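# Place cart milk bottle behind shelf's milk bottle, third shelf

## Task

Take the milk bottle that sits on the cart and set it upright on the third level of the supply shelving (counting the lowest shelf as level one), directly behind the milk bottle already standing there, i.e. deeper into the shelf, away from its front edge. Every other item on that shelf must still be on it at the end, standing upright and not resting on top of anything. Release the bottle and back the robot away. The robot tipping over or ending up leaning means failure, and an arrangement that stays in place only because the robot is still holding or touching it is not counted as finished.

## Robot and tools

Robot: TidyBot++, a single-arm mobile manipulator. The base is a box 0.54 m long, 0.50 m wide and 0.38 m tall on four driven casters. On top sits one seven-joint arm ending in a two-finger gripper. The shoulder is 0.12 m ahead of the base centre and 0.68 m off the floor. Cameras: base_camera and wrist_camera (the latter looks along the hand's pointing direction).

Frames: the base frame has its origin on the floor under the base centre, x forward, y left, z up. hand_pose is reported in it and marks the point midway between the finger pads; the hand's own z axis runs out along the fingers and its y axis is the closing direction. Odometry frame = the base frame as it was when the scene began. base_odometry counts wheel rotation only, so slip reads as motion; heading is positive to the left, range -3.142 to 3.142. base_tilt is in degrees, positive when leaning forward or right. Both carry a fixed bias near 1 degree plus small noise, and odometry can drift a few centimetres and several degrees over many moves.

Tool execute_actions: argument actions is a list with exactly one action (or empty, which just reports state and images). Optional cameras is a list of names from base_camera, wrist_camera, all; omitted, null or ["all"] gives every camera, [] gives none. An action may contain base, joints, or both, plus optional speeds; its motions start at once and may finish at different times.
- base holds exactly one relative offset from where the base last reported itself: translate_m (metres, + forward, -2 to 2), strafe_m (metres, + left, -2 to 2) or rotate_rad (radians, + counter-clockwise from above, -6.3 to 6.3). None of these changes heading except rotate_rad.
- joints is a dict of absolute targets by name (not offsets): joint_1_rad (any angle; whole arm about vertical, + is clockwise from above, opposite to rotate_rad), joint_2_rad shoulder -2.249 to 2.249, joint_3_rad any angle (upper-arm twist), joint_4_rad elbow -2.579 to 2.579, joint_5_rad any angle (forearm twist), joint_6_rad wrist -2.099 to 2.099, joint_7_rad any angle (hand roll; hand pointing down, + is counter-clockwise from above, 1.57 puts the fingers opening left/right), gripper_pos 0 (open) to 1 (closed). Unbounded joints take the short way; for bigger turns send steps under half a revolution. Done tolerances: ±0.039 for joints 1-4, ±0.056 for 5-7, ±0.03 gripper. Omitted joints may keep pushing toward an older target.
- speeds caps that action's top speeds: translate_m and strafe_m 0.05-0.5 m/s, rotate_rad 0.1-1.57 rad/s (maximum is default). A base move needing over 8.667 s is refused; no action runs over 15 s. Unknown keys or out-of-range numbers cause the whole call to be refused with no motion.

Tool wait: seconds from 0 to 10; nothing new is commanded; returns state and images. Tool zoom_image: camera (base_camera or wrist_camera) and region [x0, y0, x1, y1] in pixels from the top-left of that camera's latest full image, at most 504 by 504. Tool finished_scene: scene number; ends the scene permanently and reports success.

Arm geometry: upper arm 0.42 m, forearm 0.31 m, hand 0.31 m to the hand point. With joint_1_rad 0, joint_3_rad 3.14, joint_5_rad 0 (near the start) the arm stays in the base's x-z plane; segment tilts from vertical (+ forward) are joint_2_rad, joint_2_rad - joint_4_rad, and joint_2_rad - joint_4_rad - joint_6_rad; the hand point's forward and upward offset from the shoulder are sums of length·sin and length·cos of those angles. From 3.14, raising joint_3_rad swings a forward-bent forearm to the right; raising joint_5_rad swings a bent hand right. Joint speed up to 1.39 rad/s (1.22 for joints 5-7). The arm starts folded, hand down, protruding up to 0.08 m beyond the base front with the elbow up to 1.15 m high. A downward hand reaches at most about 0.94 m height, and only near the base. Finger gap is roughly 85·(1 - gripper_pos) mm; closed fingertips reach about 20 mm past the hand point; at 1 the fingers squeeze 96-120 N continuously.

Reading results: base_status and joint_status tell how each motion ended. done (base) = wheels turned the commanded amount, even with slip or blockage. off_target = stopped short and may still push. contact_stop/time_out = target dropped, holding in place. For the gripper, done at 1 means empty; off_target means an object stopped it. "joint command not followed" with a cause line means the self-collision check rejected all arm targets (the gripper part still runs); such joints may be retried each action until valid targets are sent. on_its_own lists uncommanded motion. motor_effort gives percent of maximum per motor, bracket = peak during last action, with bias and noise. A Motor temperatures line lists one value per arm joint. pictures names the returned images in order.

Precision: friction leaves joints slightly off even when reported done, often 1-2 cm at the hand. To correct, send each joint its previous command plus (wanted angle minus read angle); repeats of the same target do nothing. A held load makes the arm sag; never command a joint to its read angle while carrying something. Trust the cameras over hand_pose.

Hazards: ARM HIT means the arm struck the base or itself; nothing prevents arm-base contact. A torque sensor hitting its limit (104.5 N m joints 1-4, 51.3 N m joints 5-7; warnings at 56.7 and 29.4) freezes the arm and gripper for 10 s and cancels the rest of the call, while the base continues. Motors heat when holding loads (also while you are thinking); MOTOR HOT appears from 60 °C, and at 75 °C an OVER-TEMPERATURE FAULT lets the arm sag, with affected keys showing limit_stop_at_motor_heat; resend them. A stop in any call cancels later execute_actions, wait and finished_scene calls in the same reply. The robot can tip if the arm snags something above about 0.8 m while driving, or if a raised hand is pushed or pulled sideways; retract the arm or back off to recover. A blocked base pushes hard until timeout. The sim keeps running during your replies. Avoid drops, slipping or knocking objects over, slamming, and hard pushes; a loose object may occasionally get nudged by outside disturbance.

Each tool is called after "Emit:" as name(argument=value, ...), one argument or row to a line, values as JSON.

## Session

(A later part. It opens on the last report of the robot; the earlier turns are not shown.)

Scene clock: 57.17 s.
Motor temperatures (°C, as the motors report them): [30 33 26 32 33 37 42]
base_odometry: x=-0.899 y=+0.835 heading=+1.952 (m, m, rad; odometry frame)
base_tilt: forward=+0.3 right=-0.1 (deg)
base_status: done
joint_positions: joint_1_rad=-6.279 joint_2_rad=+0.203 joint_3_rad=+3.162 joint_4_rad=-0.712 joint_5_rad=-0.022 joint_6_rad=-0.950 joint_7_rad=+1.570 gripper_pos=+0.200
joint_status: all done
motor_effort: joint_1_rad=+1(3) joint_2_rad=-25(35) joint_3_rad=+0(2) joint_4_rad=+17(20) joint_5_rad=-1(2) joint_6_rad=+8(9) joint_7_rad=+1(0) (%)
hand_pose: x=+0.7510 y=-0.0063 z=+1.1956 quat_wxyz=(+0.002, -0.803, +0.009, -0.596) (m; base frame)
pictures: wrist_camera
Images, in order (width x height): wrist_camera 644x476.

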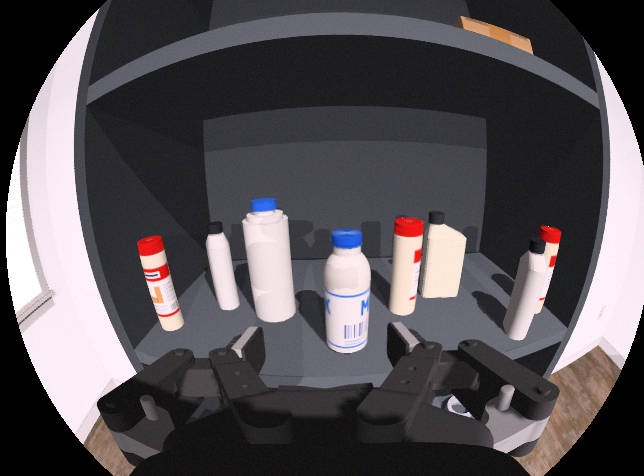

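Emit:
execute_actions(
  actions=[
    {"base":{"strafe_m":-0.04},"joints":{"joint_6_rad":-1.04}},
  ],
  cameras=[],
)

Emit:
execute_actions(
  actions=[
    {"base":{"translate_m":0.15}},
  ],
  cameras=["wrist_camera"],
)

Scene clock: 58.43 s.
Motor temperatures (°C, as the motors report them): [30 33 26 32 33 37 42]
base_odometry: x=-0.862 y=+0.850 heading=+1.952 (m, m, rad; odometry frame)
base_tilt: forward=+0.3 right=+0.0 (deg)
base_status: done
joint_positions: joint_1_rad=-6.278 joint_2_rad=+0.203 joint_3_rad=+3.162 joint_4_rad=-0.711 joint_5_rad=-0.022 joint_6_rad=-1.016 joint_7_rad=+1.570 gripper_pos=+0.200
joint_status: all done
motor_effort: joint_1_rad=+1(3) joint_2_rad=-25(26) joint_3_rad=+0(2) joint_4_rad=+18(18) joint_5_rad=+0(2) joint_6_rad=+8(8) joint_7_rad=+1(0) (%)
hand_pose: x=+0.7442 y=-0.0066 z=+1.1765 quat_wxyz=(+0.002, -0.822, +0.009, -0.569) (m; base frame)
pictures: none
No camera images: the call's "cameras" was empty. Leave "cameras" out to get every camera's image.

Scene clock: 60.07 s.
Motor temperatures (°C, as the motors report them): [30 33 26 32 33 37 42]
base_odometry: x=-0.917 y=+0.989 heading=+1.951 (m, m, rad; odometry frame)
base_tilt: forward=+0.3 right=-0.1 (deg)
base_status: done
joint_positions: joint_1_rad=-6.278 joint_2_rad=+0.205 joint_3_rad=+3.162 joint_4_rad=-0.711 joint_5_rad=-0.022 joint_6_rad=-1.016 joint_7_rad=+1.570 gripper_pos=+0.200
joint_status: not commanded
motor_effort: joint_1_rad=+0(1) joint_2_rad=-25(29) joint_3_rad=+0(0) joint_4_rad=+18(19) joint_5_rad=-1(1) joint_6_rad=+8(9) joint_7_rad=+0(1) (%)
hand_pose: x=+0.7456 y=-0.0066 z=+1.1749 quat_wxyz=(+0.002, -0.823, +0.009, -0.568) (m; base frame)
pictures: wrist_camera
Images, in order (width x height): wrist_camera 644x476.

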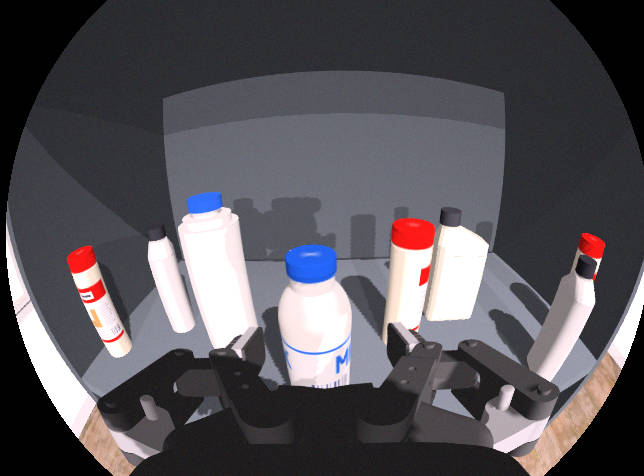

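Emit:
execute_actions(
  actions=[
    {"base":{"strafe_m":0.012}},
  ],
  cameras=[],
)

Emit:
execute_actions(
  actions=[
    {"base":{"translate_m":0.1}},
  ],
  cameras=["wrist_camera"],
)

Scene clock: 61.07 s.
Motor temperatures (°C, as the motors report them): [30 33 26 32 33 37 42]
base_odometry: x=-0.929 y=+0.985 heading=+1.951 (m, m, rad; odometry frame)
base_tilt: forward=+0.3 right=-0.1 (deg)
base_status: done
joint_positions: joint_1_rad=-6.282 joint_2_rad=+0.205 joint_3_rad=+3.162 joint_4_rad=-0.711 joint_5_rad=-0.022 joint_6_rad=-1.016 joint_7_rad=+1.570 gripper_pos=+0.200
joint_status: not commanded
motor_effort: joint_1_rad=+0(3) joint_2_rad=-25(26) joint_3_rad=+1(2) joint_4_rad=+17(18) joint_5_rad=-1(2) joint_6_rad=+8(8) joint_7_rad=+1(0) (%)
hand_pose: x=+0.7455 y=-0.0042 z=+1.1751 quat_wxyz=(+0.003, -0.823, +0.007, -0.568) (m; base frame)
pictures: none
No camera images: the call's "cameras" was empty. Leave "cameras" out to get every camera's image.

Scene clock: 62.53 s.
Motor temperatures (°C, as the motors report them): [30 33 26 32 33 37 42]
base_odometry: x=-0.966 y=+1.078 heading=+1.951 (m, m, rad; odometry frame)
base_tilt: forward=+0.3 right=-0.1 (deg)
base_status: done
joint_positions: joint_1_rad=-6.282 joint_2_rad=+0.203 joint_3_rad=+3.162 joint_4_rad=-0.710 joint_5_rad=-0.022 joint_6_rad=-1.016 joint_7_rad=+1.570 gripper_pos=+0.200
joint_status: not commanded
motor_effort: joint_1_rad=+0(1) joint_2_rad=-25(29) joint_3_rad=+0(1) joint_4_rad=+17(18) joint_5_rad=-1(2) joint_6_rad=+8(8) joint_7_rad=+1(0) (%)
hand_pose: x=+0.7446 y=-0.0042 z=+1.1763 quat_wxyz=(+0.003, -0.822, +0.007, -0.569) (m; base frame)
pictures: wrist_camera
Images, in order (width x height): wrist_camera 644x476.

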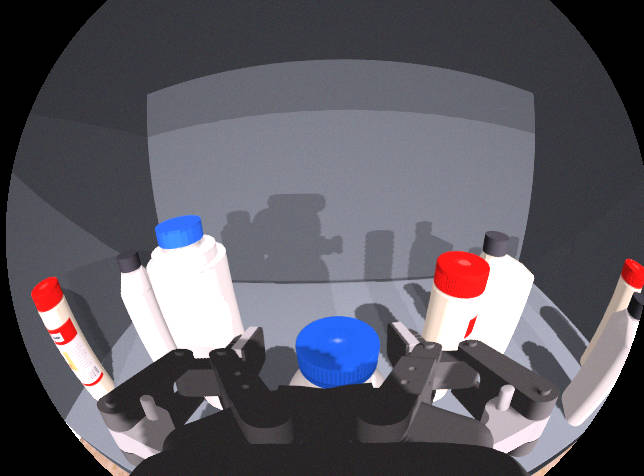

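Emit:
execute_actions(
  actions=[
    {"joints":{"gripper_pos":1}},
  ],
  cameras=["wrist_camera"],
)

Emit:
execute_actions(
  actions=[
    {"joints":{"joint_2_rad":0.15,"joint_4_rad":-0.62,"joint_6_rad":-1.1}},
  ],
  cameras=[],
)

Emit:
execute_actions(
  actions=[
    {"base":{"translate_m":-0.25}},
  ],
  cameras=["wrist_camera"],
)

Emit:
execute_actions(
  actions=[
    {"base":{"strafe_m":-0.1},"joints":{"joint_2_rad":0.31,"joint_4_rad":-2.06,"joint_6_rad":0.53}},
  ],
  cameras=["wrist_camera"],
)

Scene clock: 64.03 s.
Motor temperatures (°C, as the motors report them): [30 33 26 32 33 37 42]
base_odometry: x=-0.966 y=+1.078 heading=+1.951 (m, m, rad; odometry frame)
base_tilt: forward=+0.3 right=-0.1 (deg)
base_status: not commanded
joint_positions: joint_1_rad=-6.282 joint_2_rad=+0.203 joint_3_rad=+3.162 joint_4_rad=-0.710 joint_5_rad=-0.022 joint_6_rad=-1.017 joint_7_rad=+1.570 gripper_pos=+0.573
joint_status: gripper_pos off_target (ended at +0.573, target +1.000)
motor_effort: joint_1_rad=+0(1) joint_2_rad=-25(25) joint_3_rad=+0(1) joint_4_rad=+18(18) joint_5_rad=-1(2) joint_6_rad=+8(9) joint_7_rad=+1(0) (%)
hand_pose: x=+0.7443 y=-0.0042 z=+1.1767 quat_wxyz=(+0.003, -0.822, +0.007, -0.569) (m; base frame)
pictures: wrist_camera
Images, in order (width x height): wrist_camera 644x476.

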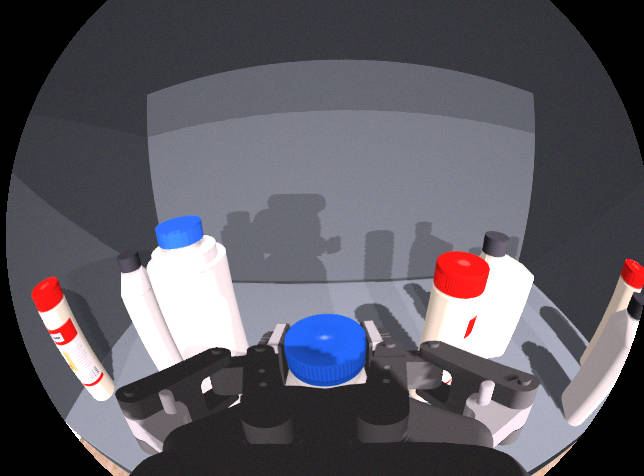

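Scene clock: 65.03 s.
Motor temperatures (°C, as the motors report them): [30 33 26 32 33 37 42]
base_odometry: x=-0.966 y=+1.078 heading=+1.951 (m, m, rad; odometry frame)
base_tilt: forward=+0.3 right=-0.1 (deg)
base_status: not commanded
joint_positions: joint_1_rad=-6.282 joint_2_rad=+0.185 joint_3_rad=+3.162 joint_4_rad=-0.662 joint_5_rad=-0.022 joint_6_rad=-1.101 joint_7_rad=+1.570 gripper_pos=+0.573
joint_status: joint_4_rad off_target (ended at -0.662, target -0.620); the others done
motor_effort: joint_1_rad=+1(0) joint_2_rad=-29(31) joint_3_rad=+0(1) joint_4_rad=+22(23) joint_5_rad=-1(2) joint_6_rad=+12(12) joint_7_rad=+1(1) (%)
hand_pose: x=+0.7214 y=-0.0036 z=+1.1893 quat_wxyz=(+0.004, -0.827, +0.007, -0.562) (m; base frame)
pictures: none
No camera images: the call's "cameras" was empty. Leave "cameras" out to get every camera's image.

Scene clock: 67.03 s.
Motor temperatures (°C, as the motors report them): [30 33 26 32 33 37 42]
base_odometry: x=-0.873 y=+0.846 heading=+1.951 (m, m, rad; odometry frame)
base_tilt: forward=+0.3 right=-0.1 (deg)
base_status: done
joint_positions: joint_1_rad=-6.282 joint_2_rad=+0.174 joint_3_rad=+3.162 joint_4_rad=-0.657 joint_5_rad=-0.022 joint_6_rad=-1.105 joint_7_rad=+1.570 gripper_pos=+0.573
joint_status: not commanded
motor_effort: joint_1_rad=+0(5) joint_2_rad=-28(33) joint_3_rad=+0(4) joint_4_rad=+21(23) joint_5_rad=-1(3) joint_6_rad=+12(14) joint_7_rad=+0(1) (%)
hand_pose: x=+0.7148 y=-0.0035 z=+1.1973 quat_wxyz=(+0.004, -0.824, +0.007, -0.567) (m; base frame)
pictures: wrist_camera
Images, in order (width x height): wrist_camera 644x476.

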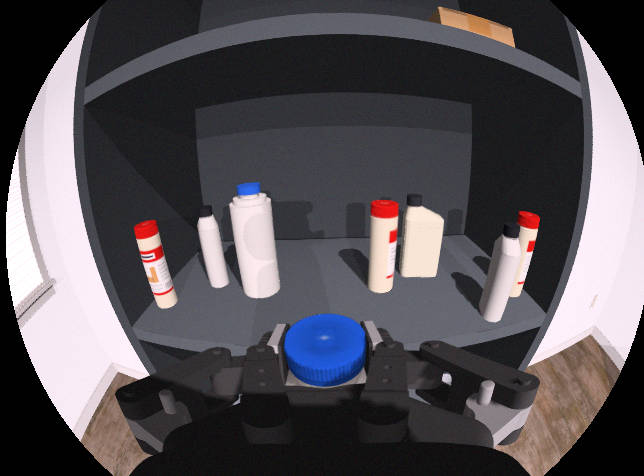

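Scene clock: 69.73 s.
Motor temperatures (°C, as the motors report them): [30 33 26 32 33 38 42]
base_odometry: x=-0.780 y=+0.883 heading=+1.951 (m, m, rad; odometry frame)
base_tilt: forward=+0.3 right=+0.0 (deg)
base_status: done
joint_positions: joint_1_rad=-6.277 joint_2_rad=+0.328 joint_3_rad=+3.162 joint_4_rad=-2.071 joint_5_rad=-0.022 joint_6_rad=+0.469 joint_7_rad=+1.570 gripper_pos=+0.573
joint_status: joint_6_rad off_target (ended at +0.469, target +0.530); the others done
motor_effort: joint_1_rad=+0(3) joint_2_rad=-33(39) joint_3_rad=+0(3) joint_4_rad=+20(26) joint_5_rad=-1(2) joint_6_rad=+13(14) joint_7_rad=+1(1) (%)
hand_pose: x=+0.7587 y=-0.0177 z=+0.7394 quat_wxyz=(-0.008, -0.822, +0.020, -0.570) (m; base frame)
pictures: wrist_camera
Images, in order (width x height): wrist_camera 644x476.

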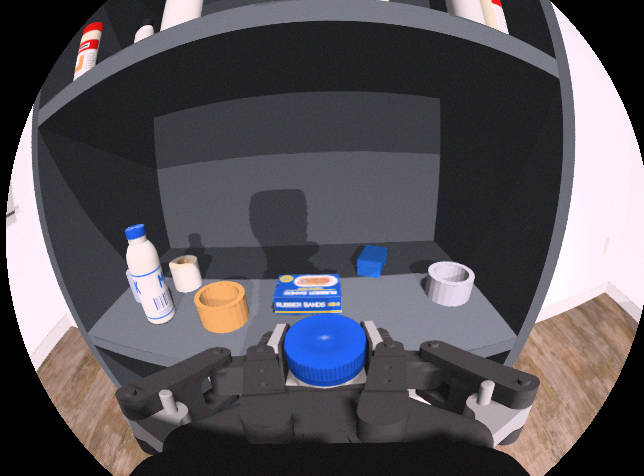

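Emit:
execute_actions(
  actions=[
    {"base":{"translate_m":0.23}},
  ],
  cameras=[],
)

Emit:
execute_actions(
  actions=[
    {"joints":{"joint_2_rad":0.40,"joint_6_rad":0.61}},
  ],
  cameras=[],
)

Scene clock: 71.80 s.
Motor temperatures (°C, as the motors report them): [30 33 26 32 33 38 42]
base_odometry: x=-0.865 y=+1.096 heading=+1.951 (m, m, rad; odometry frame)
base_tilt: forward=+0.3 right=-0.1 (deg)
base_status: done
joint_positions: joint_1_rad=-6.277 joint_2_rad=+0.338 joint_3_rad=+3.162 joint_4_rad=-2.074 joint_5_rad=-0.022 joint_6_rad=+0.474 joint_7_rad=+1.570 gripper_pos=+0.573
joint_status: not commanded
motor_effort: joint_1_rad=+0(0) joint_2_rad=-32(34) joint_3_rad=+0(1) joint_4_rad=+20(21) joint_5_rad=-1(1) joint_6_rad=+12(13) joint_7_rad=+1(0) (%)
hand_pose: x=+0.7587 y=-0.0178 z=+0.7332 quat_wxyz=(-0.008, -0.824, +0.020, -0.567) (m; base frame)
pictures: none
No camera images: the call's "cameras" was empty. Leave "cameras" out to get every camera's image.

Scene clock: 72.70 s.
Motor temperatures (°C, as the motors report them): [30 33 26 32 33 38 42]
base_odometry: x=-0.865 y=+1.096 heading=+1.951 (m, m, rad; odometry frame)
base_tilt: forward=+0.3 right=-0.1 (deg)
base_status: not commanded
joint_positions: joint_1_rad=-6.277 joint_2_rad=+0.403 joint_3_rad=+3.162 joint_4_rad=-2.072 joint_5_rad=-0.022 joint_6_rad=+0.569 joint_7_rad=+1.570 gripper_pos=+0.573
joint_status: all done
motor_effort: joint_1_rad=+0(1) joint_2_rad=-31(33) joint_3_rad=+0(1) joint_4_rad=+17(20) joint_5_rad=+0(0) joint_6_rad=+11(13) joint_7_rad=+0(1) (%)
hand_pose: x=+0.7723 y=-0.0184 z=+0.7192 quat_wxyz=(-0.010, -0.815, +0.019, -0.579) (m; base frame)
pictures: none
No camera images: the call's "cameras" was empty. Leave "cameras" out to get every camera's image.

Emit:
execute_actions(
  actions=[
    {"joints":{"gripper_pos":0.2}},
  ],
  cameras=["wrist_camera"],
)

Emit:
execute_actions(
  actions=[
    {"base":{"translate_m":-0.13}},
  ],
  cameras=["wrist_camera"],
)

Emit:
execute_actions(
  actions=[
    {"base":{"strafe_m":0.30}},
  ],
  cameras=["wrist_camera"],
)

Scene clock: 74.33 s.
Motor temperatures (°C, as the motors report them): [30 33 26 32 33 38 42]
base_odometry: x=-0.865 y=+1.096 heading=+1.951 (m, m, rad; odometry frame)
base_tilt: forward=+0.3 right=-0.1 (deg)
base_status: not commanded
joint_positions: joint_1_rad=-6.277 joint_2_rad=+0.402 joint_3_rad=+3.162 joint_4_rad=-2.070 joint_5_rad=-0.022 joint_6_rad=+0.579 joint_7_rad=+1.570 gripper_pos=+0.200
joint_status: all done
motor_effort: joint_1_rad=+0(0) joint_2_rad=-29(31) joint_3_rad=+0(1) joint_4_rad=+14(17) joint_5_rad=-1(0) joint_6_rad=+8(11) joint_7_rad=+0(1) (%)
hand_pose: x=+0.7741 y=-0.0185 z=+0.7244 quat_wxyz=(-0.010, -0.811, +0.019, -0.585) (m; base frame)
pictures: wrist_camera
Images, in order (width x height): wrist_camera 644x476.

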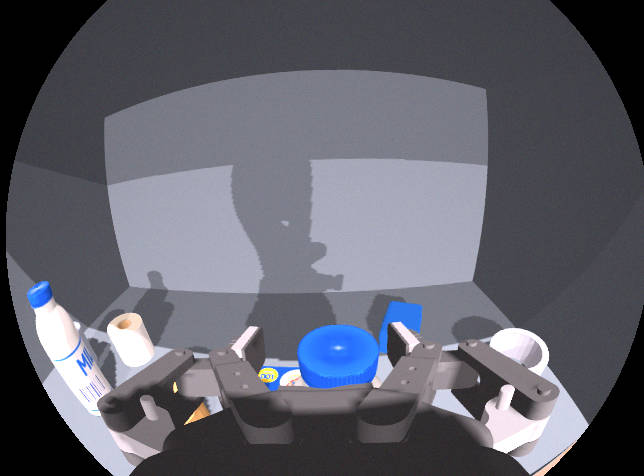

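Scene clock: 75.70 s.
Motor temperatures (°C, as the motors report them): [30 33 26 32 33 38 42]
base_odometry: x=-0.817 y=+0.976 heading=+1.950 (m, m, rad; odometry frame)
base_tilt: forward=+0.3 right=-0.1 (deg)
base_status: done
joint_positions: joint_1_rad=-6.277 joint_2_rad=+0.399 joint_3_rad=+3.162 joint_4_rad=-2.069 joint_5_rad=-0.022 joint_6_rad=+0.581 joint_7_rad=+1.570 gripper_pos=+0.200
joint_status: not commanded
motor_effort: joint_1_rad=+0(1) joint_2_rad=-28(31) joint_3_rad=+0(1) joint_4_rad=+15(16) joint_5_rad=-1(1) joint_6_rad=+8(9) joint_7_rad=+1(0) (%)
hand_pose: x=+0.7744 y=-0.0185 z=+0.7269 quat_wxyz=(-0.010, -0.809, +0.019, -0.587) (m; base frame)
pictures: wrist_camera
Images, in order (width x height): wrist_camera 644x476.

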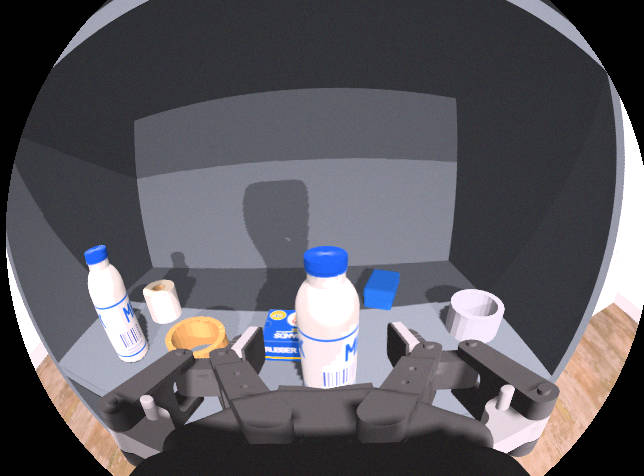

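Scene clock: 77.60 s.
Motor temperatures (°C, as the motors report them): [30 33 26 32 33 38 42]
base_odometry: x=-1.096 y=+0.864 heading=+1.951 (m, m, rad; odometry frame)
base_tilt: forward=+0.3 right=-0.1 (deg)
base_status: done
joint_positions: joint_1_rad=-6.285 joint_2_rad=+0.399 joint_3_rad=+3.162 joint_4_rad=-2.069 joint_5_rad=-0.022 joint_6_rad=+0.581 joint_7_rad=+1.570 gripper_pos=+0.200
joint_status: not commanded
motor_effort: joint_1_rad=+1(4) joint_2_rad=-29(31) joint_3_rad=+1(3) joint_4_rad=+15(16) joint_5_rad=-1(0) joint_6_rad=+8(9) joint_7_rad=+0(0) (%)
hand_pose: x=+0.7746 y=-0.0130 z=+0.7271 quat_wxyz=(-0.007, -0.809, +0.016, -0.587) (m; base frame)
pictures: wrist_camera
Images, in order (width x height): wrist_camera 644x476.

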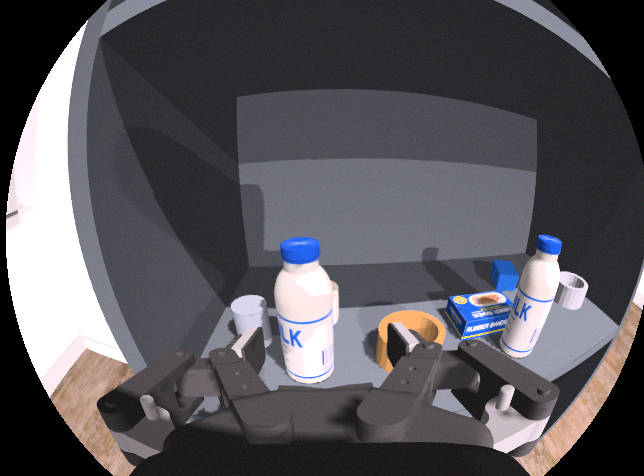

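Emit:
execute_actions(
  actions=[
    {"base":{"strafe_m":0.018},"joints":{"joint_6_rad":0.52}},
  ],
  cameras=[],
)

Emit:
execute_actions(
  actions=[
    {"base":{"translate_m":0.165}},
  ],
  cameras=["wrist_camera"],
)

Emit:
execute_actions(
  actions=[
    {"joints":{"gripper_pos":1}},
  ],
  cameras=["wrist_camera"],
)

Scene clock: 78.67 s.
Motor temperatures (°C, as the motors report them): [30 33 26 32 33 38 42]
base_odometry: x=-1.113 y=+0.858 heading=+1.951 (m, m, rad; odometry frame)
base_tilt: forward=+0.3 right=-0.1 (deg)
base_status: done
joint_positions: joint_1_rad=-6.288 joint_2_rad=+0.399 joint_3_rad=+3.162 joint_4_rad=-2.069 joint_5_rad=-0.022 joint_6_rad=+0.546 joint_7_rad=+1.570 gripper_pos=+0.200
joint_status: all done
motor_effort: joint_1_rad=+1(4) joint_2_rad=-28(30) joint_3_rad=+0(3) joint_4_rad=+15(15) joint_5_rad=-1(2) joint_6_rad=+8(9) joint_7_rad=+0(0) (%)
hand_pose: x=+0.7710 y=-0.0109 z=+0.7165 quat_wxyz=(-0.006, -0.820, +0.015, -0.573) (m; base frame)
pictures: none
No camera images: the call's "cameras" was empty. Leave "cameras" out to get every camera's image.

Scene clock: 80.17 s.
Motor temperatures (°C, as the motors report them): [30 33 26 32 33 38 42]
base_odometry: x=-1.174 y=+1.011 heading=+1.952 (m, m, rad; odometry frame)
base_tilt: forward=+0.3 right=-0.1 (deg)
base_status: done
joint_positions: joint_1_rad=-6.288 joint_2_rad=+0.402 joint_3_rad=+3.162 joint_4_rad=-2.067 joint_5_rad=-0.022 joint_6_rad=+0.546 joint_7_rad=+1.570 gripper_pos=+0.200
joint_status: not commanded
motor_effort: joint_1_rad=+0(1) joint_2_rad=-28(31) joint_3_rad=+0(0) joint_4_rad=+15(15) joint_5_rad=-1(0) joint_6_rad=+8(8) joint_7_rad=+0(0) (%)
hand_pose: x=+0.7719 y=-0.0109 z=+0.7157 quat_wxyz=(-0.006, -0.820, +0.015, -0.572) (m; base frame)
pictures: wrist_camera
Images, in order (width x height): wrist_camera 644x476.

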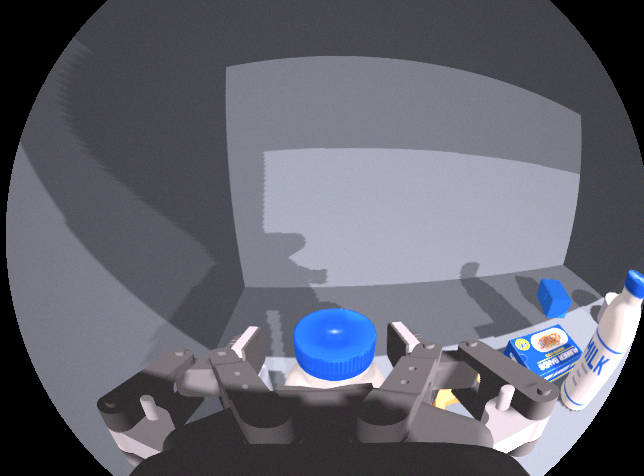

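Scene clock: 81.17 s.
Motor temperatures (°C, as the motors report them): [30 33 26 32 33 38 42]
base_odometry: x=-1.174 y=+1.011 heading=+1.952 (m, m, rad; odometry frame)
base_tilt: forward=+0.3 right=-0.1 (deg)
base_status: not commanded
joint_positions: joint_1_rad=-6.288 joint_2_rad=+0.402 joint_3_rad=+3.162 joint_4_rad=-2.066 joint_5_rad=-0.022 joint_6_rad=+0.545 joint_7_rad=+1.570 gripper_pos=+0.577
joint_status: gripper_pos off_target (ended at +0.577, target +1.000)
motor_effort: joint_1_rad=+0(1) joint_2_rad=-29(29) joint_3_rad=-1(2) joint_4_rad=+15(15) joint_5_rad=+0(0) joint_6_rad=+8(9) joint_7_rad=+1(1) (%)
hand_pose: x=+0.7719 y=-0.0109 z=+0.7160 quat_wxyz=(-0.006, -0.820, +0.015, -0.572) (m; base frame)
pictures: wrist_camera
Images, in order (width x height): wrist_camera 644x476.

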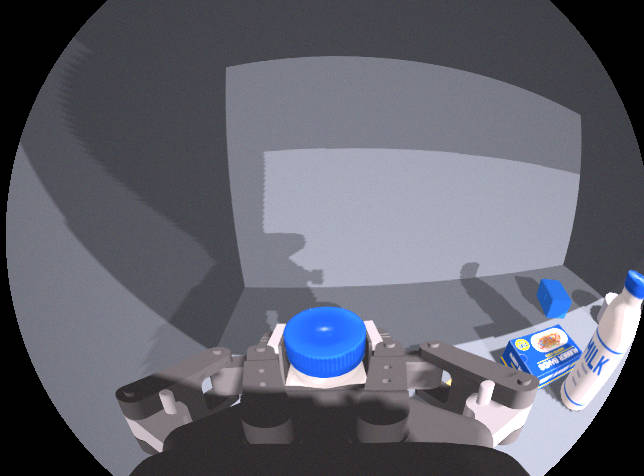

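Emit:
execute_actions(
  actions=[
    {"joints":{"joint_2_rad":0.28,"joint_6_rad":0.48}},
  ],
  cameras=[],
)

Emit:
execute_actions(
  actions=[
    {"base":{"translate_m":-0.3}},
  ],
  cameras=[],
)

Emit:
execute_actions(
  actions=[
    {"base":{"strafe_m":-0.22},"joints":{"joint_2_rad":0.15,"joint_4_rad":-0.62,"joint_6_rad":-1.08}},
  ],
  cameras=["wrist_camera"],
)

Emit:
execute_actions(
  actions=[
    {"base":{"translate_m":0.3}},
  ],
  cameras=["wrist_camera"],
)

Scene clock: 82.60 s.
Motor temperatures (°C, as the motors report them): [30 33 26 32 33 38 42]
base_odometry: x=-1.174 y=+1.011 heading=+1.952 (m, m, rad; odometry frame)
base_tilt: forward=+0.3 right=-0.1 (deg)
base_status: not commanded
joint_positions: joint_1_rad=-6.288 joint_2_rad=+0.311 joint_3_rad=+3.162 joint_4_rad=-2.076 joint_5_rad=-0.022 joint_6_rad=+0.480 joint_7_rad=+1.570 gripper_pos=+0.577
joint_status: all done
motor_effort: joint_1_rad=+0(1) joint_2_rad=-32(36) joint_3_rad=+0(1) joint_4_rad=+20(21) joint_5_rad=-1(0) joint_6_rad=+13(13) joint_7_rad=+0(0) (%)
hand_pose: x=+0.7570 y=-0.0106 z=+0.7505 quat_wxyz=(-0.005, -0.815, +0.015, -0.579) (m; base frame)
pictures: none
No camera images: the call's "cameras" was empty. Leave "cameras" out to get every camera's image.

Scene clock: 84.60 s.
Motor temperatures (°C, as the motors report them): [30 33 26 32 33 38 42]
base_odometry: x=-1.063 y=+0.732 heading=+1.952 (m, m, rad; odometry frame)
base_tilt: forward=+0.3 right=-0.1 (deg)
base_status: done
joint_positions: joint_1_rad=-6.287 joint_2_rad=+0.306 joint_3_rad=+3.162 joint_4_rad=-2.083 joint_5_rad=-0.022 joint_6_rad=+0.477 joint_7_rad=+1.570 gripper_pos=+0.577
joint_status: not commanded
motor_effort: joint_1_rad=+0(4) joint_2_rad=-32(35) joint_3_rad=+0(4) joint_4_rad=+20(21) joint_5_rad=-1(0) joint_6_rad=+12(13) joint_7_rad=+1(0) (%)
hand_pose: x=+0.7541 y=-0.0112 z=+0.7490 quat_wxyz=(-0.005, -0.817, +0.016, -0.577) (m; base frame)
pictures: none
No camera images: the call's "cameras" was empty. Leave "cameras" out to get every camera's image.

Scene clock: 87.30 s.
Motor temperatures (°C, as the motors report them): [30 33 26 32 33 38 42]
base_odometry: x=-0.858 y=+0.814 heading=+1.951 (m, m, rad; odometry frame)
base_tilt: forward=+0.3 right=-0.1 (deg)
base_status: done
joint_positions: joint_1_rad=-6.278 joint_2_rad=+0.182 joint_3_rad=+3.162 joint_4_rad=-0.658 joint_5_rad=-0.022 joint_6_rad=-1.079 joint_7_rad=+1.570 gripper_pos=+0.577
joint_status: all done
motor_effort: joint_1_rad=+0(3) joint_2_rad=-29(39) joint_3_rad=+0(3) joint_4_rad=+22(28) joint_5_rad=+0(2) joint_6_rad=+12(12) joint_7_rad=+1(1) (%)
hand_pose: x=+0.7219 y=-0.0058 z=+1.1995 quat_wxyz=(+0.002, -0.819, +0.008, -0.574) (m; base frame)
pictures: wrist_camera
Images, in order (width x height): wrist_camera 644x476.

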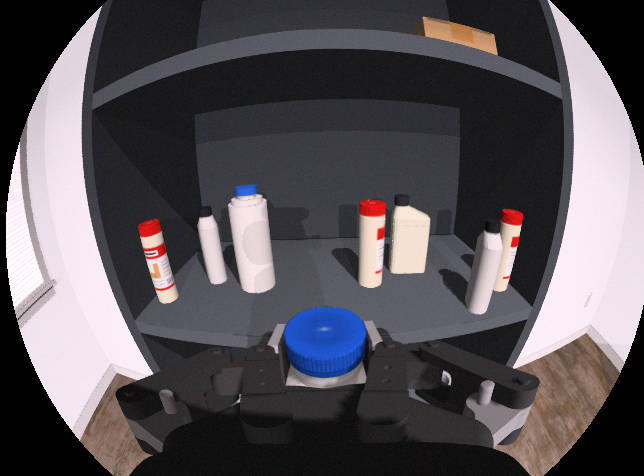

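Scene clock: 89.43 s.
Motor temperatures (°C, as the motors report them): [30 33 26 32 33 38 42]
base_odometry: x=-0.970 y=+1.093 heading=+1.950 (m, m, rad; odometry frame)
base_tilt: forward=+0.3 right=-0.1 (deg)
base_status: done
joint_positions: joint_1_rad=-6.278 joint_2_rad=+0.184 joint_3_rad=+3.162 joint_4_rad=-0.657 joint_5_rad=-0.022 joint_6_rad=-1.084 joint_7_rad=+1.570 gripper_pos=+0.577
joint_status: not commanded
motor_effort: joint_1_rad=+0(0) joint_2_rad=-29(33) joint_3_rad=+0(1) joint_4_rad=+22(23) joint_5_rad=-1(1) joint_6_rad=+12(13) joint_7_rad=+1(1) (%)
hand_pose: x=+0.7223 y=-0.0058 z=+1.1974 quat_wxyz=(+0.002, -0.820, +0.008, -0.572) (m; base frame)
pictures: wrist_camera
Images, in order (width x height): wrist_camera 644x476.

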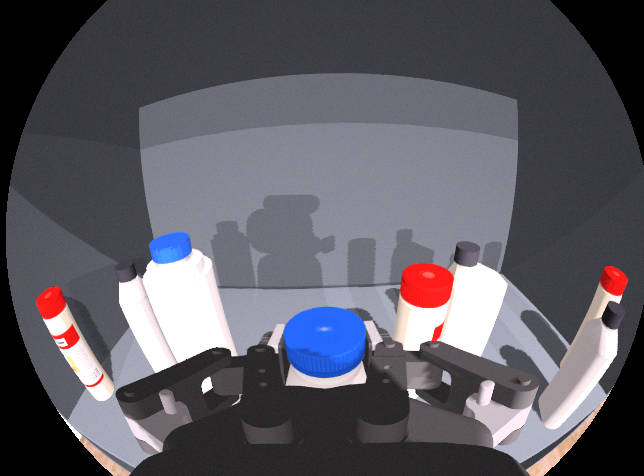

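Emit:
execute_actions(
  actions=[
    {"base":{"strafe_m":0.022}},
  ],
  cameras=[],
)

Emit:
execute_actions(
  actions=[
    {"base":{"translate_m":0.09},"speeds":{"translate_m":0.15}},
  ],
  cameras=["wrist_camera"],
)

Emit:
execute_actions(
  actions=[
    {"joints":{"joint_2_rad":0.18,"joint_4_rad":-0.69,"joint_6_rad":-0.98}},
  ],
  cameras=["wrist_camera"],
)

Scene clock: 90.67 s.
Motor temperatures (°C, as the motors report them): [30 33 26 32 33 38 42]
base_odometry: x=-0.990 y=+1.085 heading=+1.950 (m, m, rad; odometry frame)
base_tilt: forward=+0.3 right=-0.1 (deg)
base_status: done
joint_positions: joint_1_rad=-6.285 joint_2_rad=+0.183 joint_3_rad=+3.162 joint_4_rad=-0.657 joint_5_rad=-0.022 joint_6_rad=-1.084 joint_7_rad=+1.570 gripper_pos=+0.577
joint_status: not commanded
motor_effort: joint_1_rad=+1(4) joint_2_rad=-28(30) joint_3_rad=+0(3) joint_4_rad=+22(22) joint_5_rad=-1(3) joint_6_rad=+12(13) joint_7_rad=+1(0) (%)
hand_pose: x=+0.7221 y=-0.0015 z=+1.1976 quat_wxyz=(+0.005, -0.820, +0.005, -0.572) (m; base frame)
pictures: none
No camera images: the call's "cameras" was empty. Leave "cameras" out to get every camera's image.

Scene clock: 92.07 s.
Motor temperatures (°C, as the motors report them): [30 33 26 32 33 38 42]
base_odometry: x=-1.024 y=+1.168 heading=+1.950 (m, m, rad; odometry frame)
base_tilt: forward=+0.3 right=-0.1 (deg)
base_status: done
joint_positions: joint_1_rad=-6.285 joint_2_rad=+0.181 joint_3_rad=+3.162 joint_4_rad=-0.656 joint_5_rad=-0.022 joint_6_rad=-1.085 joint_7_rad=+1.570 gripper_pos=+0.577
joint_status: not commanded
motor_effort: joint_1_rad=+1(0) joint_2_rad=-28(32) joint_3_rad=+0(0) joint_4_rad=+21(22) joint_5_rad=+0(1) joint_6_rad=+13(13) joint_7_rad=+1(0) (%)
hand_pose: x=+0.7209 y=-0.0015 z=+1.1987 quat_wxyz=(+0.005, -0.820, +0.005, -0.572) (m; base frame)
pictures: wrist_camera
Images, in order (width x height): wrist_camera 644x476.

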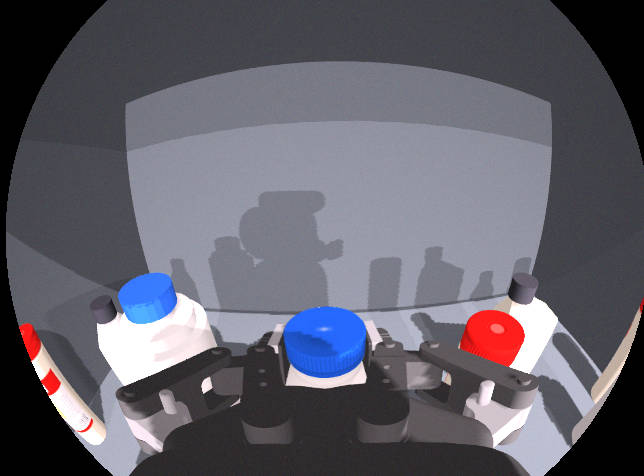

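Scene clock: 93.00 s.
Motor temperatures (°C, as the motors report them): [30 33 26 32 33 38 42]
base_odometry: x=-1.024 y=+1.168 heading=+1.950 (m, m, rad; odometry frame)
base_tilt: forward=+0.3 right=-0.1 (deg)
base_status: not commanded
joint_positions: joint_1_rad=-6.285 joint_2_rad=+0.204 joint_3_rad=+3.162 joint_4_rad=-0.704 joint_5_rad=-0.022 joint_6_rad=-1.034 joint_7_rad=+1.570 gripper_pos=+0.577
joint_status: all done
motor_effort: joint_1_rad=+1(0) joint_2_rad=-31(31) joint_3_rad=+0(0) joint_4_rad=+22(23) joint_5_rad=-1(1) joint_6_rad=+12(12) joint_7_rad=+0(1) (%)
hand_pose: x=+0.7424 y=-0.0019 z=+1.1747 quat_wxyz=(+0.004, -0.825, +0.006, -0.565) (m; base frame)
pictures: wrist_camera
Images, in order (width x height): wrist_camera 644x476.

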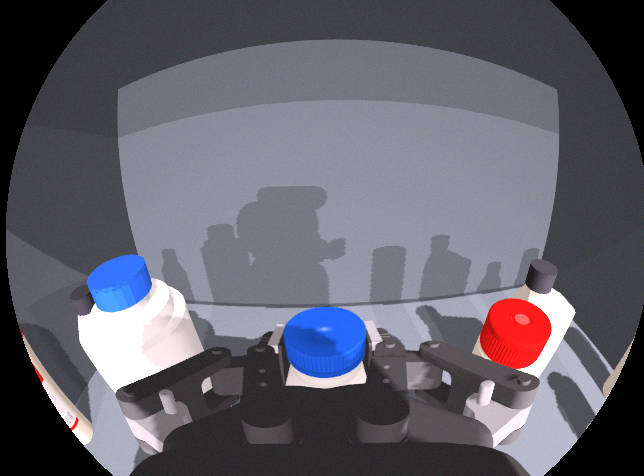

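Not loaded off yet; slightly lower.

Emit:
execute_actions(
  actions=[
    {"joints":{"joint_4_rad":-0.73,"joint_6_rad":-0.94}},
  ],
  cameras=[],
)

Scene clock: 109.10 s.
Motor temperatures (°C, as the motors report them): [30 33 26 32 33 38 42]
base_odometry: x=-1.024 y=+1.168 heading=+1.950 (m, m, rad; odometry frame)
base_tilt: forward=+0.3 right=-0.1 (deg)
base_status: not commanded
joint_positions: joint_1_rad=-6.285 joint_2_rad=+0.201 joint_3_rad=+3.162 joint_4_rad=-0.732 joint_5_rad=-0.022 joint_6_rad=-0.990 joint_7_rad=+1.570 gripper_pos=+0.577
joint_status: all done
motor_effort: joint_1_rad=+1(0) joint_2_rad=-29(31) joint_3_rad=+0(0) joint_4_rad=+21(22) joint_5_rad=-1(1) joint_6_rad=+11(12) joint_7_rad=+1(1) (%)
hand_pose: x=+0.7478 y=-0.0022 z=+1.1740 quat_wxyz=(+0.004, -0.820, +0.006, -0.572) (m; base frame)
pictures: none
No camera images: the call's "cameras" was empty. Leave "cameras" out to get every camera's image.

Emit:
execute_actions(
  actions=[
    {"joints":{"gripper_pos":0.35}},
  ],
  cameras=["wrist_camera"],
)

Emit:
execute_actions(
  actions=[
    {"base":{"translate_m":-0.33}},
  ],
  cameras=["wrist_camera"],
)

Emit:
execute_actions(
  actions=[
    {"base":{"strafe_m":-0.1},"joints":{"joint_2_rad":0.4,"joint_4_rad":-2.08,"joint_6_rad":0.58,"gripper_pos":0.2}},
  ],
  cameras=["wrist_camera"],
)

Scene clock: 110.43 s.
Motor temperatures (°C, as the motors report them): [30 33 26 32 33 38 42]
base_odometry: x=-1.024 y=+1.168 heading=+1.950 (m, m, rad; odometry frame)
base_tilt: forward=+0.3 right=-0.1 (deg)
base_status: not commanded
joint_positions: joint_1_rad=-6.285 joint_2_rad=+0.183 joint_3_rad=+3.162 joint_4_rad=-0.732 joint_5_rad=-0.022 joint_6_rad=-0.970 joint_7_rad=+1.570 gripper_pos=+0.350
joint_status: all done
motor_effort: joint_1_rad=+1(0) joint_2_rad=-24(29) joint_3_rad=+0(0) joint_4_rad=+17(22) joint_5_rad=-1(1) joint_6_rad=+8(11) joint_7_rad=+1(0) (%)
hand_pose: x=+0.7410 y=-0.0023 z=+1.1908 quat_wxyz=(+0.004, -0.809, +0.006, -0.588) (m; base frame)
pictures: wrist_camera
Images, in order (width x height): wrist_camera 644x476.

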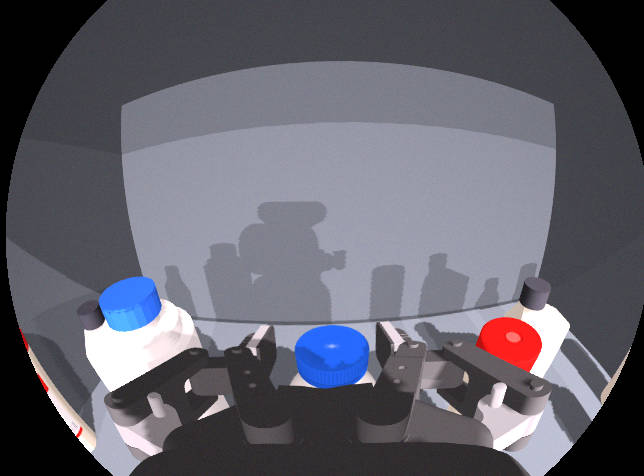

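Scene clock: 112.70 s.
Motor temperatures (°C, as the motors report them): [30 33 26 32 33 38 42]
base_odometry: x=-0.902 y=+0.861 heading=+1.950 (m, m, rad; odometry frame)
base_tilt: forward=+0.3 right=-0.1 (deg)
base_status: done
joint_positions: joint_1_rad=-6.285 joint_2_rad=+0.175 joint_3_rad=+3.162 joint_4_rad=-0.732 joint_5_rad=-0.022 joint_6_rad=-0.967 joint_7_rad=+1.570 gripper_pos=+0.350
joint_status: not commanded
motor_effort: joint_1_rad=+1(3) joint_2_rad=-24(28) joint_3_rad=+0(2) joint_4_rad=+18(19) joint_5_rad=-1(2) joint_6_rad=+8(9) joint_7_rad=+0(1) (%)
hand_pose: x=+0.7369 y=-0.0026 z=+1.1970 quat_wxyz=(+0.004, -0.806, +0.006, -0.592) (m; base frame)
pictures: wrist_camera
Images, in order (width x height): wrist_camera 644x476.

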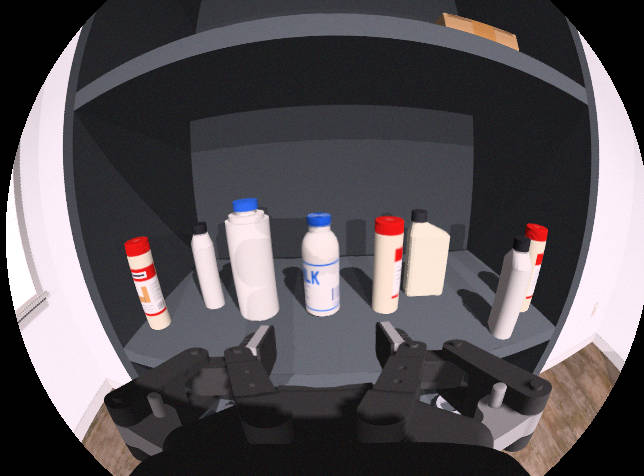

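Scene clock: 115.30 s.
Motor temperatures (°C, as the motors report them): [30 33 26 32 33 38 42]
base_odometry: x=-0.808 y=+0.898 heading=+1.950 (m, m, rad; odometry frame)
base_tilt: forward=+0.3 right=+0.0 (deg)
base_status: done
joint_positions: joint_1_rad=-6.280 joint_2_rad=+0.389 joint_3_rad=+3.162 joint_4_rad=-2.066 joint_5_rad=-0.022 joint_6_rad=+0.549 joint_7_rad=+1.570 gripper_pos=+0.200
joint_status: all done
motor_effort: joint_1_rad=+0(3) joint_2_rad=-28(34) joint_3_rad=+0(2) joint_4_rad=+15(21) joint_5_rad=-1(0) joint_6_rad=+8(8) joint_7_rad=+1(1) (%)
hand_pose: x=+0.7717 y=-0.0164 z=+0.7251 quat_wxyz=(-0.009, -0.815, +0.018, -0.579) (m; base frame)
pictures: wrist_camera
Images, in order (width x height): wrist_camera 644x476.

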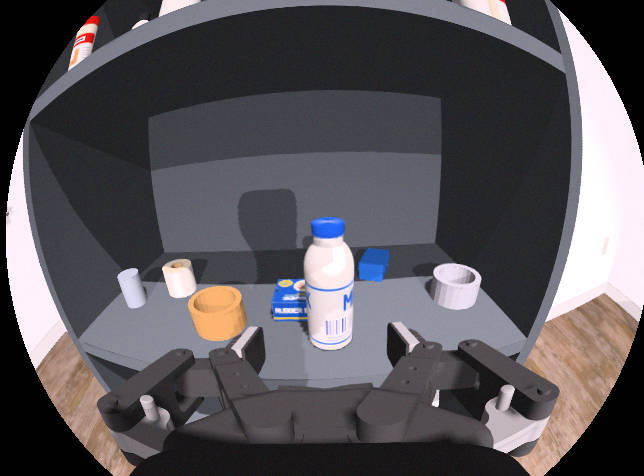

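Emit:
execute_actions(
  actions=[
    {"base":{"strafe_m":-0.015},"joints":{"joint_2_rad":0.42}},
  ],
  cameras=[],
)

Emit:
execute_actions(
  actions=[
    {"base":{"translate_m":0.215}},
  ],
  cameras=["wrist_camera"],
)

Emit:
execute_actions(
  actions=[
    {"joints":{"gripper_pos":1}},
  ],
  cameras=["wrist_camera"],
)

Scene clock: 116.37 s.
Motor temperatures (°C, as the motors report them): [30 33 26 32 33 38 42]
base_odometry: x=-0.794 y=+0.904 heading=+1.950 (m, m, rad; odometry frame)
base_tilt: forward=+0.3 right=-0.1 (deg)
base_status: done
joint_positions: joint_1_rad=-6.278 joint_2_rad=+0.413 joint_3_rad=+3.162 joint_4_rad=-2.067 joint_5_rad=-0.022 joint_6_rad=+0.550 joint_7_rad=+1.570 gripper_pos=+0.200
joint_status: all done
motor_effort: joint_1_rad=+1(3) joint_2_rad=-29(30) joint_3_rad=+0(2) joint_4_rad=+14(15) joint_5_rad=-1(0) joint_6_rad=+8(8) joint_7_rad=+1(1) (%)
hand_pose: x=+0.7726 y=-0.0174 z=+0.7101 quat_wxyz=(-0.009, -0.822, +0.019, -0.570) (m; base frame)
pictures: none
No camera images: the call's "cameras" was empty. Leave "cameras" out to get every camera's image.

Scene clock: 118.03 s.
Motor temperatures (°C, as the motors report them): [30 33 26 32 33 38 42]
base_odometry: x=-0.874 y=+1.104 heading=+1.950 (m, m, rad; odometry frame)
base_tilt: forward=+0.3 right=-0.1 (deg)
base_status: done
joint_positions: joint_1_rad=-6.278 joint_2_rad=+0.419 joint_3_rad=+3.162 joint_4_rad=-2.069 joint_5_rad=-0.022 joint_6_rad=+0.552 joint_7_rad=+1.570 gripper_pos=+0.200
joint_status: not commanded
motor_effort: joint_1_rad=+1(0) joint_2_rad=-28(31) joint_3_rad=+0(0) joint_4_rad=+14(15) joint_5_rad=-1(1) joint_6_rad=+8(9) joint_7_rad=+1(0) (%)
hand_pose: x=+0.7721 y=-0.0174 z=+0.7054 quat_wxyz=(-0.009, -0.824, +0.019, -0.567) (m; base frame)
pictures: wrist_camera
Images, in order (width x height): wrist_camera 644x476.

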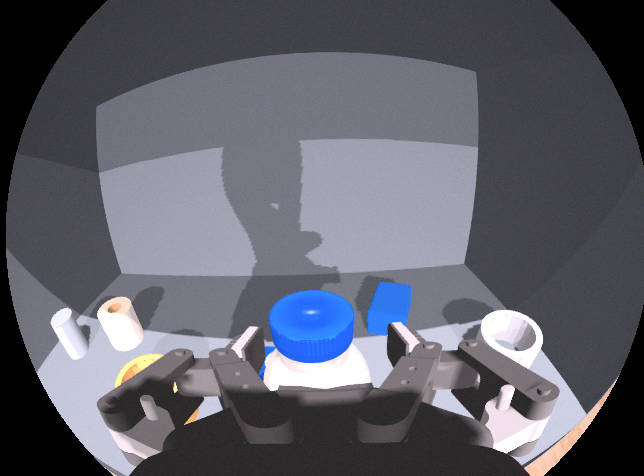

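Scene clock: 119.03 s.
Motor temperatures (°C, as the motors report them): [30 33 26 32 33 38 42]
base_odometry: x=-0.874 y=+1.104 heading=+1.950 (m, m, rad; odometry frame)
base_tilt: forward=+0.3 right=-0.1 (deg)
base_status: not commanded
joint_positions: joint_1_rad=-6.282 joint_2_rad=+0.414 joint_3_rad=+3.162 joint_4_rad=-2.070 joint_5_rad=-0.022 joint_6_rad=+0.568 joint_7_rad=+1.570 gripper_pos=+0.583
joint_status: gripper_pos off_target (ended at +0.583, target +1.000)
motor_effort: joint_1_rad=+1(4) joint_2_rad=-25(33) joint_3_rad=+1(3) joint_4_rad=+13(18) joint_5_rad=+0(2) joint_6_rad=+6(12) joint_7_rad=+1(1) (%)
hand_pose: x=+0.7732 y=-0.0152 z=+0.7126 quat_wxyz=(-0.008, -0.818, +0.017, -0.575) (m; base frame)
pictures: wrist_camera
Images, in order (width x height): wrist_camera 644x476.

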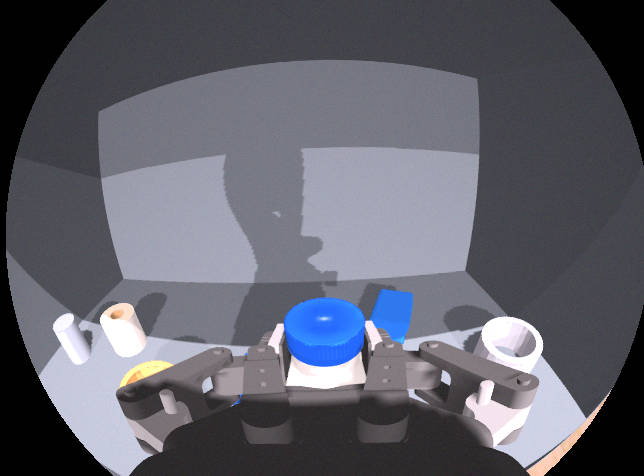

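Ref .24.

Emit:
execute_actions(
  actions=[
    {"joints":{"joint_2_rad":0.28,"joint_6_rad":0.48}},
  ],
  cameras=[],
)

Emit:
execute_actions(
  actions=[
    {"base":{"translate_m":-0.26}},
  ],
  cameras=[],
)

Emit:
execute_actions(
  actions=[
    {"base":{"strafe_m":0.115},"joints":{"joint_2_rad":0.15,"joint_4_rad":-0.62,"joint_6_rad":-1.08}},
  ],
  cameras=["wrist_camera"],
)

Emit:
execute_actions(
  actions=[
    {"base":{"translate_m":0.27}},
  ],
  cameras=["wrist_camera"],
)

Scene clock: 120.43 s.
Motor temperatures (°C, as the motors report them): [30 33 26 32 33 38 42]
base_odometry: x=-0.874 y=+1.104 heading=+1.950 (m, m, rad; odometry frame)
base_tilt: forward=+0.3 right=-0.1 (deg)
base_status: not commanded
joint_positions: joint_1_rad=-6.282 joint_2_rad=+0.311 joint_3_rad=+3.162 joint_4_rad=-2.093 joint_5_rad=-0.022 joint_6_rad=+0.480 joint_7_rad=+1.570 gripper_pos=+0.583
joint_status: all done
motor_effort: joint_1_rad=+0(1) joint_2_rad=-32(36) joint_3_rad=+0(0) joint_4_rad=+19(21) joint_5_rad=-1(1) joint_6_rad=+13(14) joint_7_rad=+0(1) (%)
hand_pose: x=+0.7515 y=-0.0146 z=+0.7423 quat_wxyz=(-0.007, -0.820, +0.018, -0.572) (m; base frame)
pictures: none
No camera images: the call's "cameras" was empty. Leave "cameras" out to get every camera's image.

Scene clock: 122.27 s.
Motor temperatures (°C, as the motors report them): [30 33 26 32 33 38 42]
base_odometry: x=-0.777 y=+0.862 heading=+1.950 (m, m, rad; odometry frame)
base_tilt: forward=+0.3 right=-0.1 (deg)
base_status: done
joint_positions: joint_1_rad=-6.282 joint_2_rad=+0.307 joint_3_rad=+3.162 joint_4_rad=-2.099 joint_5_rad=-0.022 joint_6_rad=+0.478 joint_7_rad=+1.570 gripper_pos=+0.583
joint_status: not commanded
motor_effort: joint_1_rad=+1(5) joint_2_rad=-32(35) joint_3_rad=+0(4) joint_4_rad=+20(22) joint_5_rad=-1(2) joint_6_rad=+13(13) joint_7_rad=+0(1) (%)
hand_pose: x=+0.7489 y=-0.0143 z=+0.7413 quat_wxyz=(-0.007, -0.821, +0.018, -0.571) (m; base frame)
pictures: none
No camera images: the call's "cameras" was empty. Leave "cameras" out to get every camera's image.

Scene clock: 124.97 s.
Motor temperatures (°C, as the motors report them): [30 33 26 32 33 38 42]
base_odometry: x=-0.884 y=+0.819 heading=+1.950 (m, m, rad; odometry frame)
base_tilt: forward=+0.3 right=-0.1 (deg)
base_status: done
joint_positions: joint_1_rad=-6.289 joint_2_rad=+0.182 joint_3_rad=+3.162 joint_4_rad=-0.658 joint_5_rad=-0.022 joint_6_rad=-1.079 joint_7_rad=+1.570 gripper_pos=+0.583
joint_status: all done
motor_effort: joint_1_rad=+0(3) joint_2_rad=-29(38) joint_3_rad=+0(3) joint_4_rad=+21(27) joint_5_rad=-1(0) joint_6_rad=+12(13) joint_7_rad=+0(0) (%)
hand_pose: x=+0.7220 y=+0.0010 z=+1.1992 quat_wxyz=(+0.006, -0.819, +0.004, -0.574) (m; base frame)
pictures: wrist_camera
Images, in order (width x height): wrist_camera 644x476.

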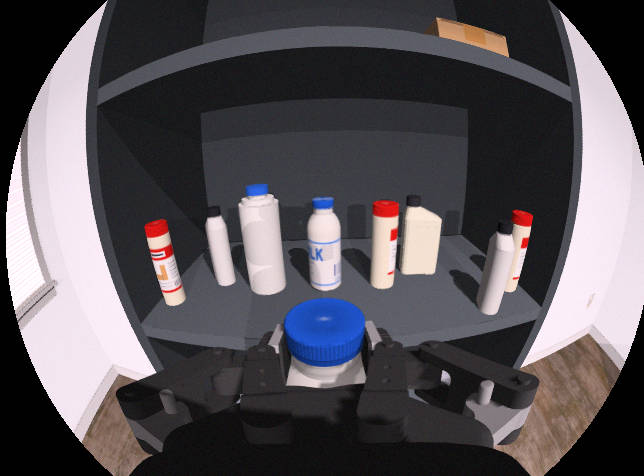

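Scene clock: 127.00 s.
Motor temperatures (°C, as the motors report them): [30 33 26 32 33 38 42]
base_odometry: x=-0.984 y=+1.070 heading=+1.951 (m, m, rad; odometry frame)
base_tilt: forward=+0.3 right=-0.1 (deg)
base_status: done
joint_positions: joint_1_rad=-6.289 joint_2_rad=+0.184 joint_3_rad=+3.162 joint_4_rad=-0.657 joint_5_rad=-0.022 joint_6_rad=-1.084 joint_7_rad=+1.570 gripper_pos=+0.583
joint_status: not commanded
motor_effort: joint_1_rad=+1(1) joint_2_rad=-28(33) joint_3_rad=+1(1) joint_4_rad=+21(23) joint_5_rad=-1(1) joint_6_rad=+12(13) joint_7_rad=+1(1) (%)
hand_pose: x=+0.7225 y=+0.0010 z=+1.1971 quat_wxyz=(+0.006, -0.821, +0.004, -0.572) (m; base frame)
pictures: wrist_camera
Images, in order (width x height): wrist_camera 644x476.

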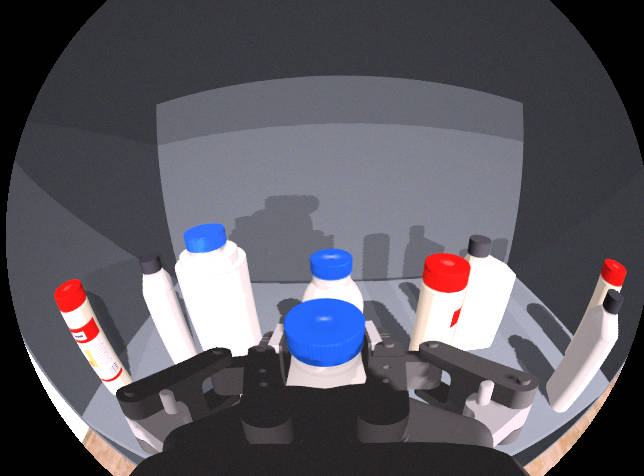

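Emit:
execute_actions(
  actions=[
    {"base":{"strafe_m":-0.008}},
  ],
  cameras=[],
)

Emit:
execute_actions(
  actions=[
    {"base":{"translate_m":0.015},"joints":{"joint_2_rad":0.18,"joint_4_rad":-0.73,"joint_6_rad":-0.95}},
  ],
  cameras=["wrist_camera"],
)

Scene clock: 127.87 s.
Motor temperatures (°C, as the motors report them): [30 33 26 32 33 38 42]
base_odometry: x=-0.977 y=+1.073 heading=+1.951 (m, m, rad; odometry frame)
base_tilt: forward=+0.3 right=-0.1 (deg)
base_status: done
joint_positions: joint_1_rad=-6.286 joint_2_rad=+0.184 joint_3_rad=+3.162 joint_4_rad=-0.657 joint_5_rad=-0.022 joint_6_rad=-1.084 joint_7_rad=+1.570 gripper_pos=+0.583
joint_status: not commanded
motor_effort: joint_1_rad=+0(4) joint_2_rad=-28(31) joint_3_rad=+0(3) joint_4_rad=+21(22) joint_5_rad=-1(3) joint_6_rad=+13(12) joint_7_rad=+0(0) (%)
hand_pose: x=+0.7224 y=-0.0010 z=+1.1971 quat_wxyz=(+0.005, -0.821, +0.005, -0.572) (m; base frame)
pictures: none
No camera images: the call's "cameras" was empty. Leave "cameras" out to get every camera's image.

Scene clock: 128.83 s.
Motor temperatures (°C, as the motors report them): [30 33 26 32 33 38 42]
base_odometry: x=-0.982 y=+1.087 heading=+1.951 (m, m, rad; odometry frame)
base_tilt: forward=+0.3 right=-0.1 (deg)
base_status: done
joint_positions: joint_1_rad=-6.286 joint_2_rad=+0.198 joint_3_rad=+3.162 joint_4_rad=-0.735 joint_5_rad=-0.022 joint_6_rad=-0.998 joint_7_rad=+1.570 gripper_pos=+0.583
joint_status: all done
motor_effort: joint_1_rad=+1(3) joint_2_rad=-29(32) joint_3_rad=+0(3) joint_4_rad=+21(23) joint_5_rad=-1(1) joint_6_rad=+12(13) joint_7_rad=+0(1) (%)
hand_pose: x=+0.7459 y=-0.0017 z=+1.1716 quat_wxyz=(+0.005, -0.822, +0.006, -0.569) (m; base frame)
pictures: wrist_camera
Images, in order (width x height): wrist_camera 644x476.

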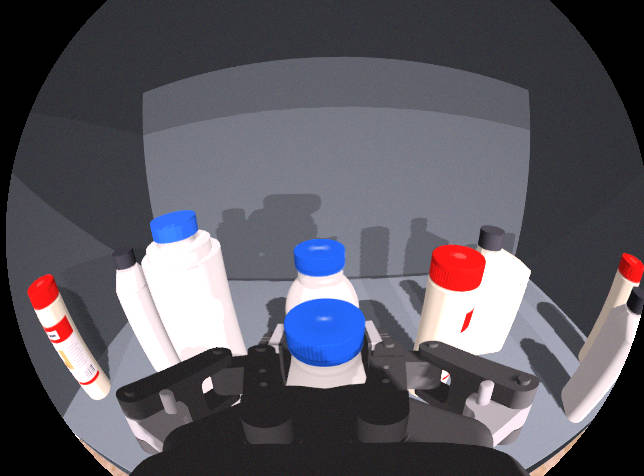

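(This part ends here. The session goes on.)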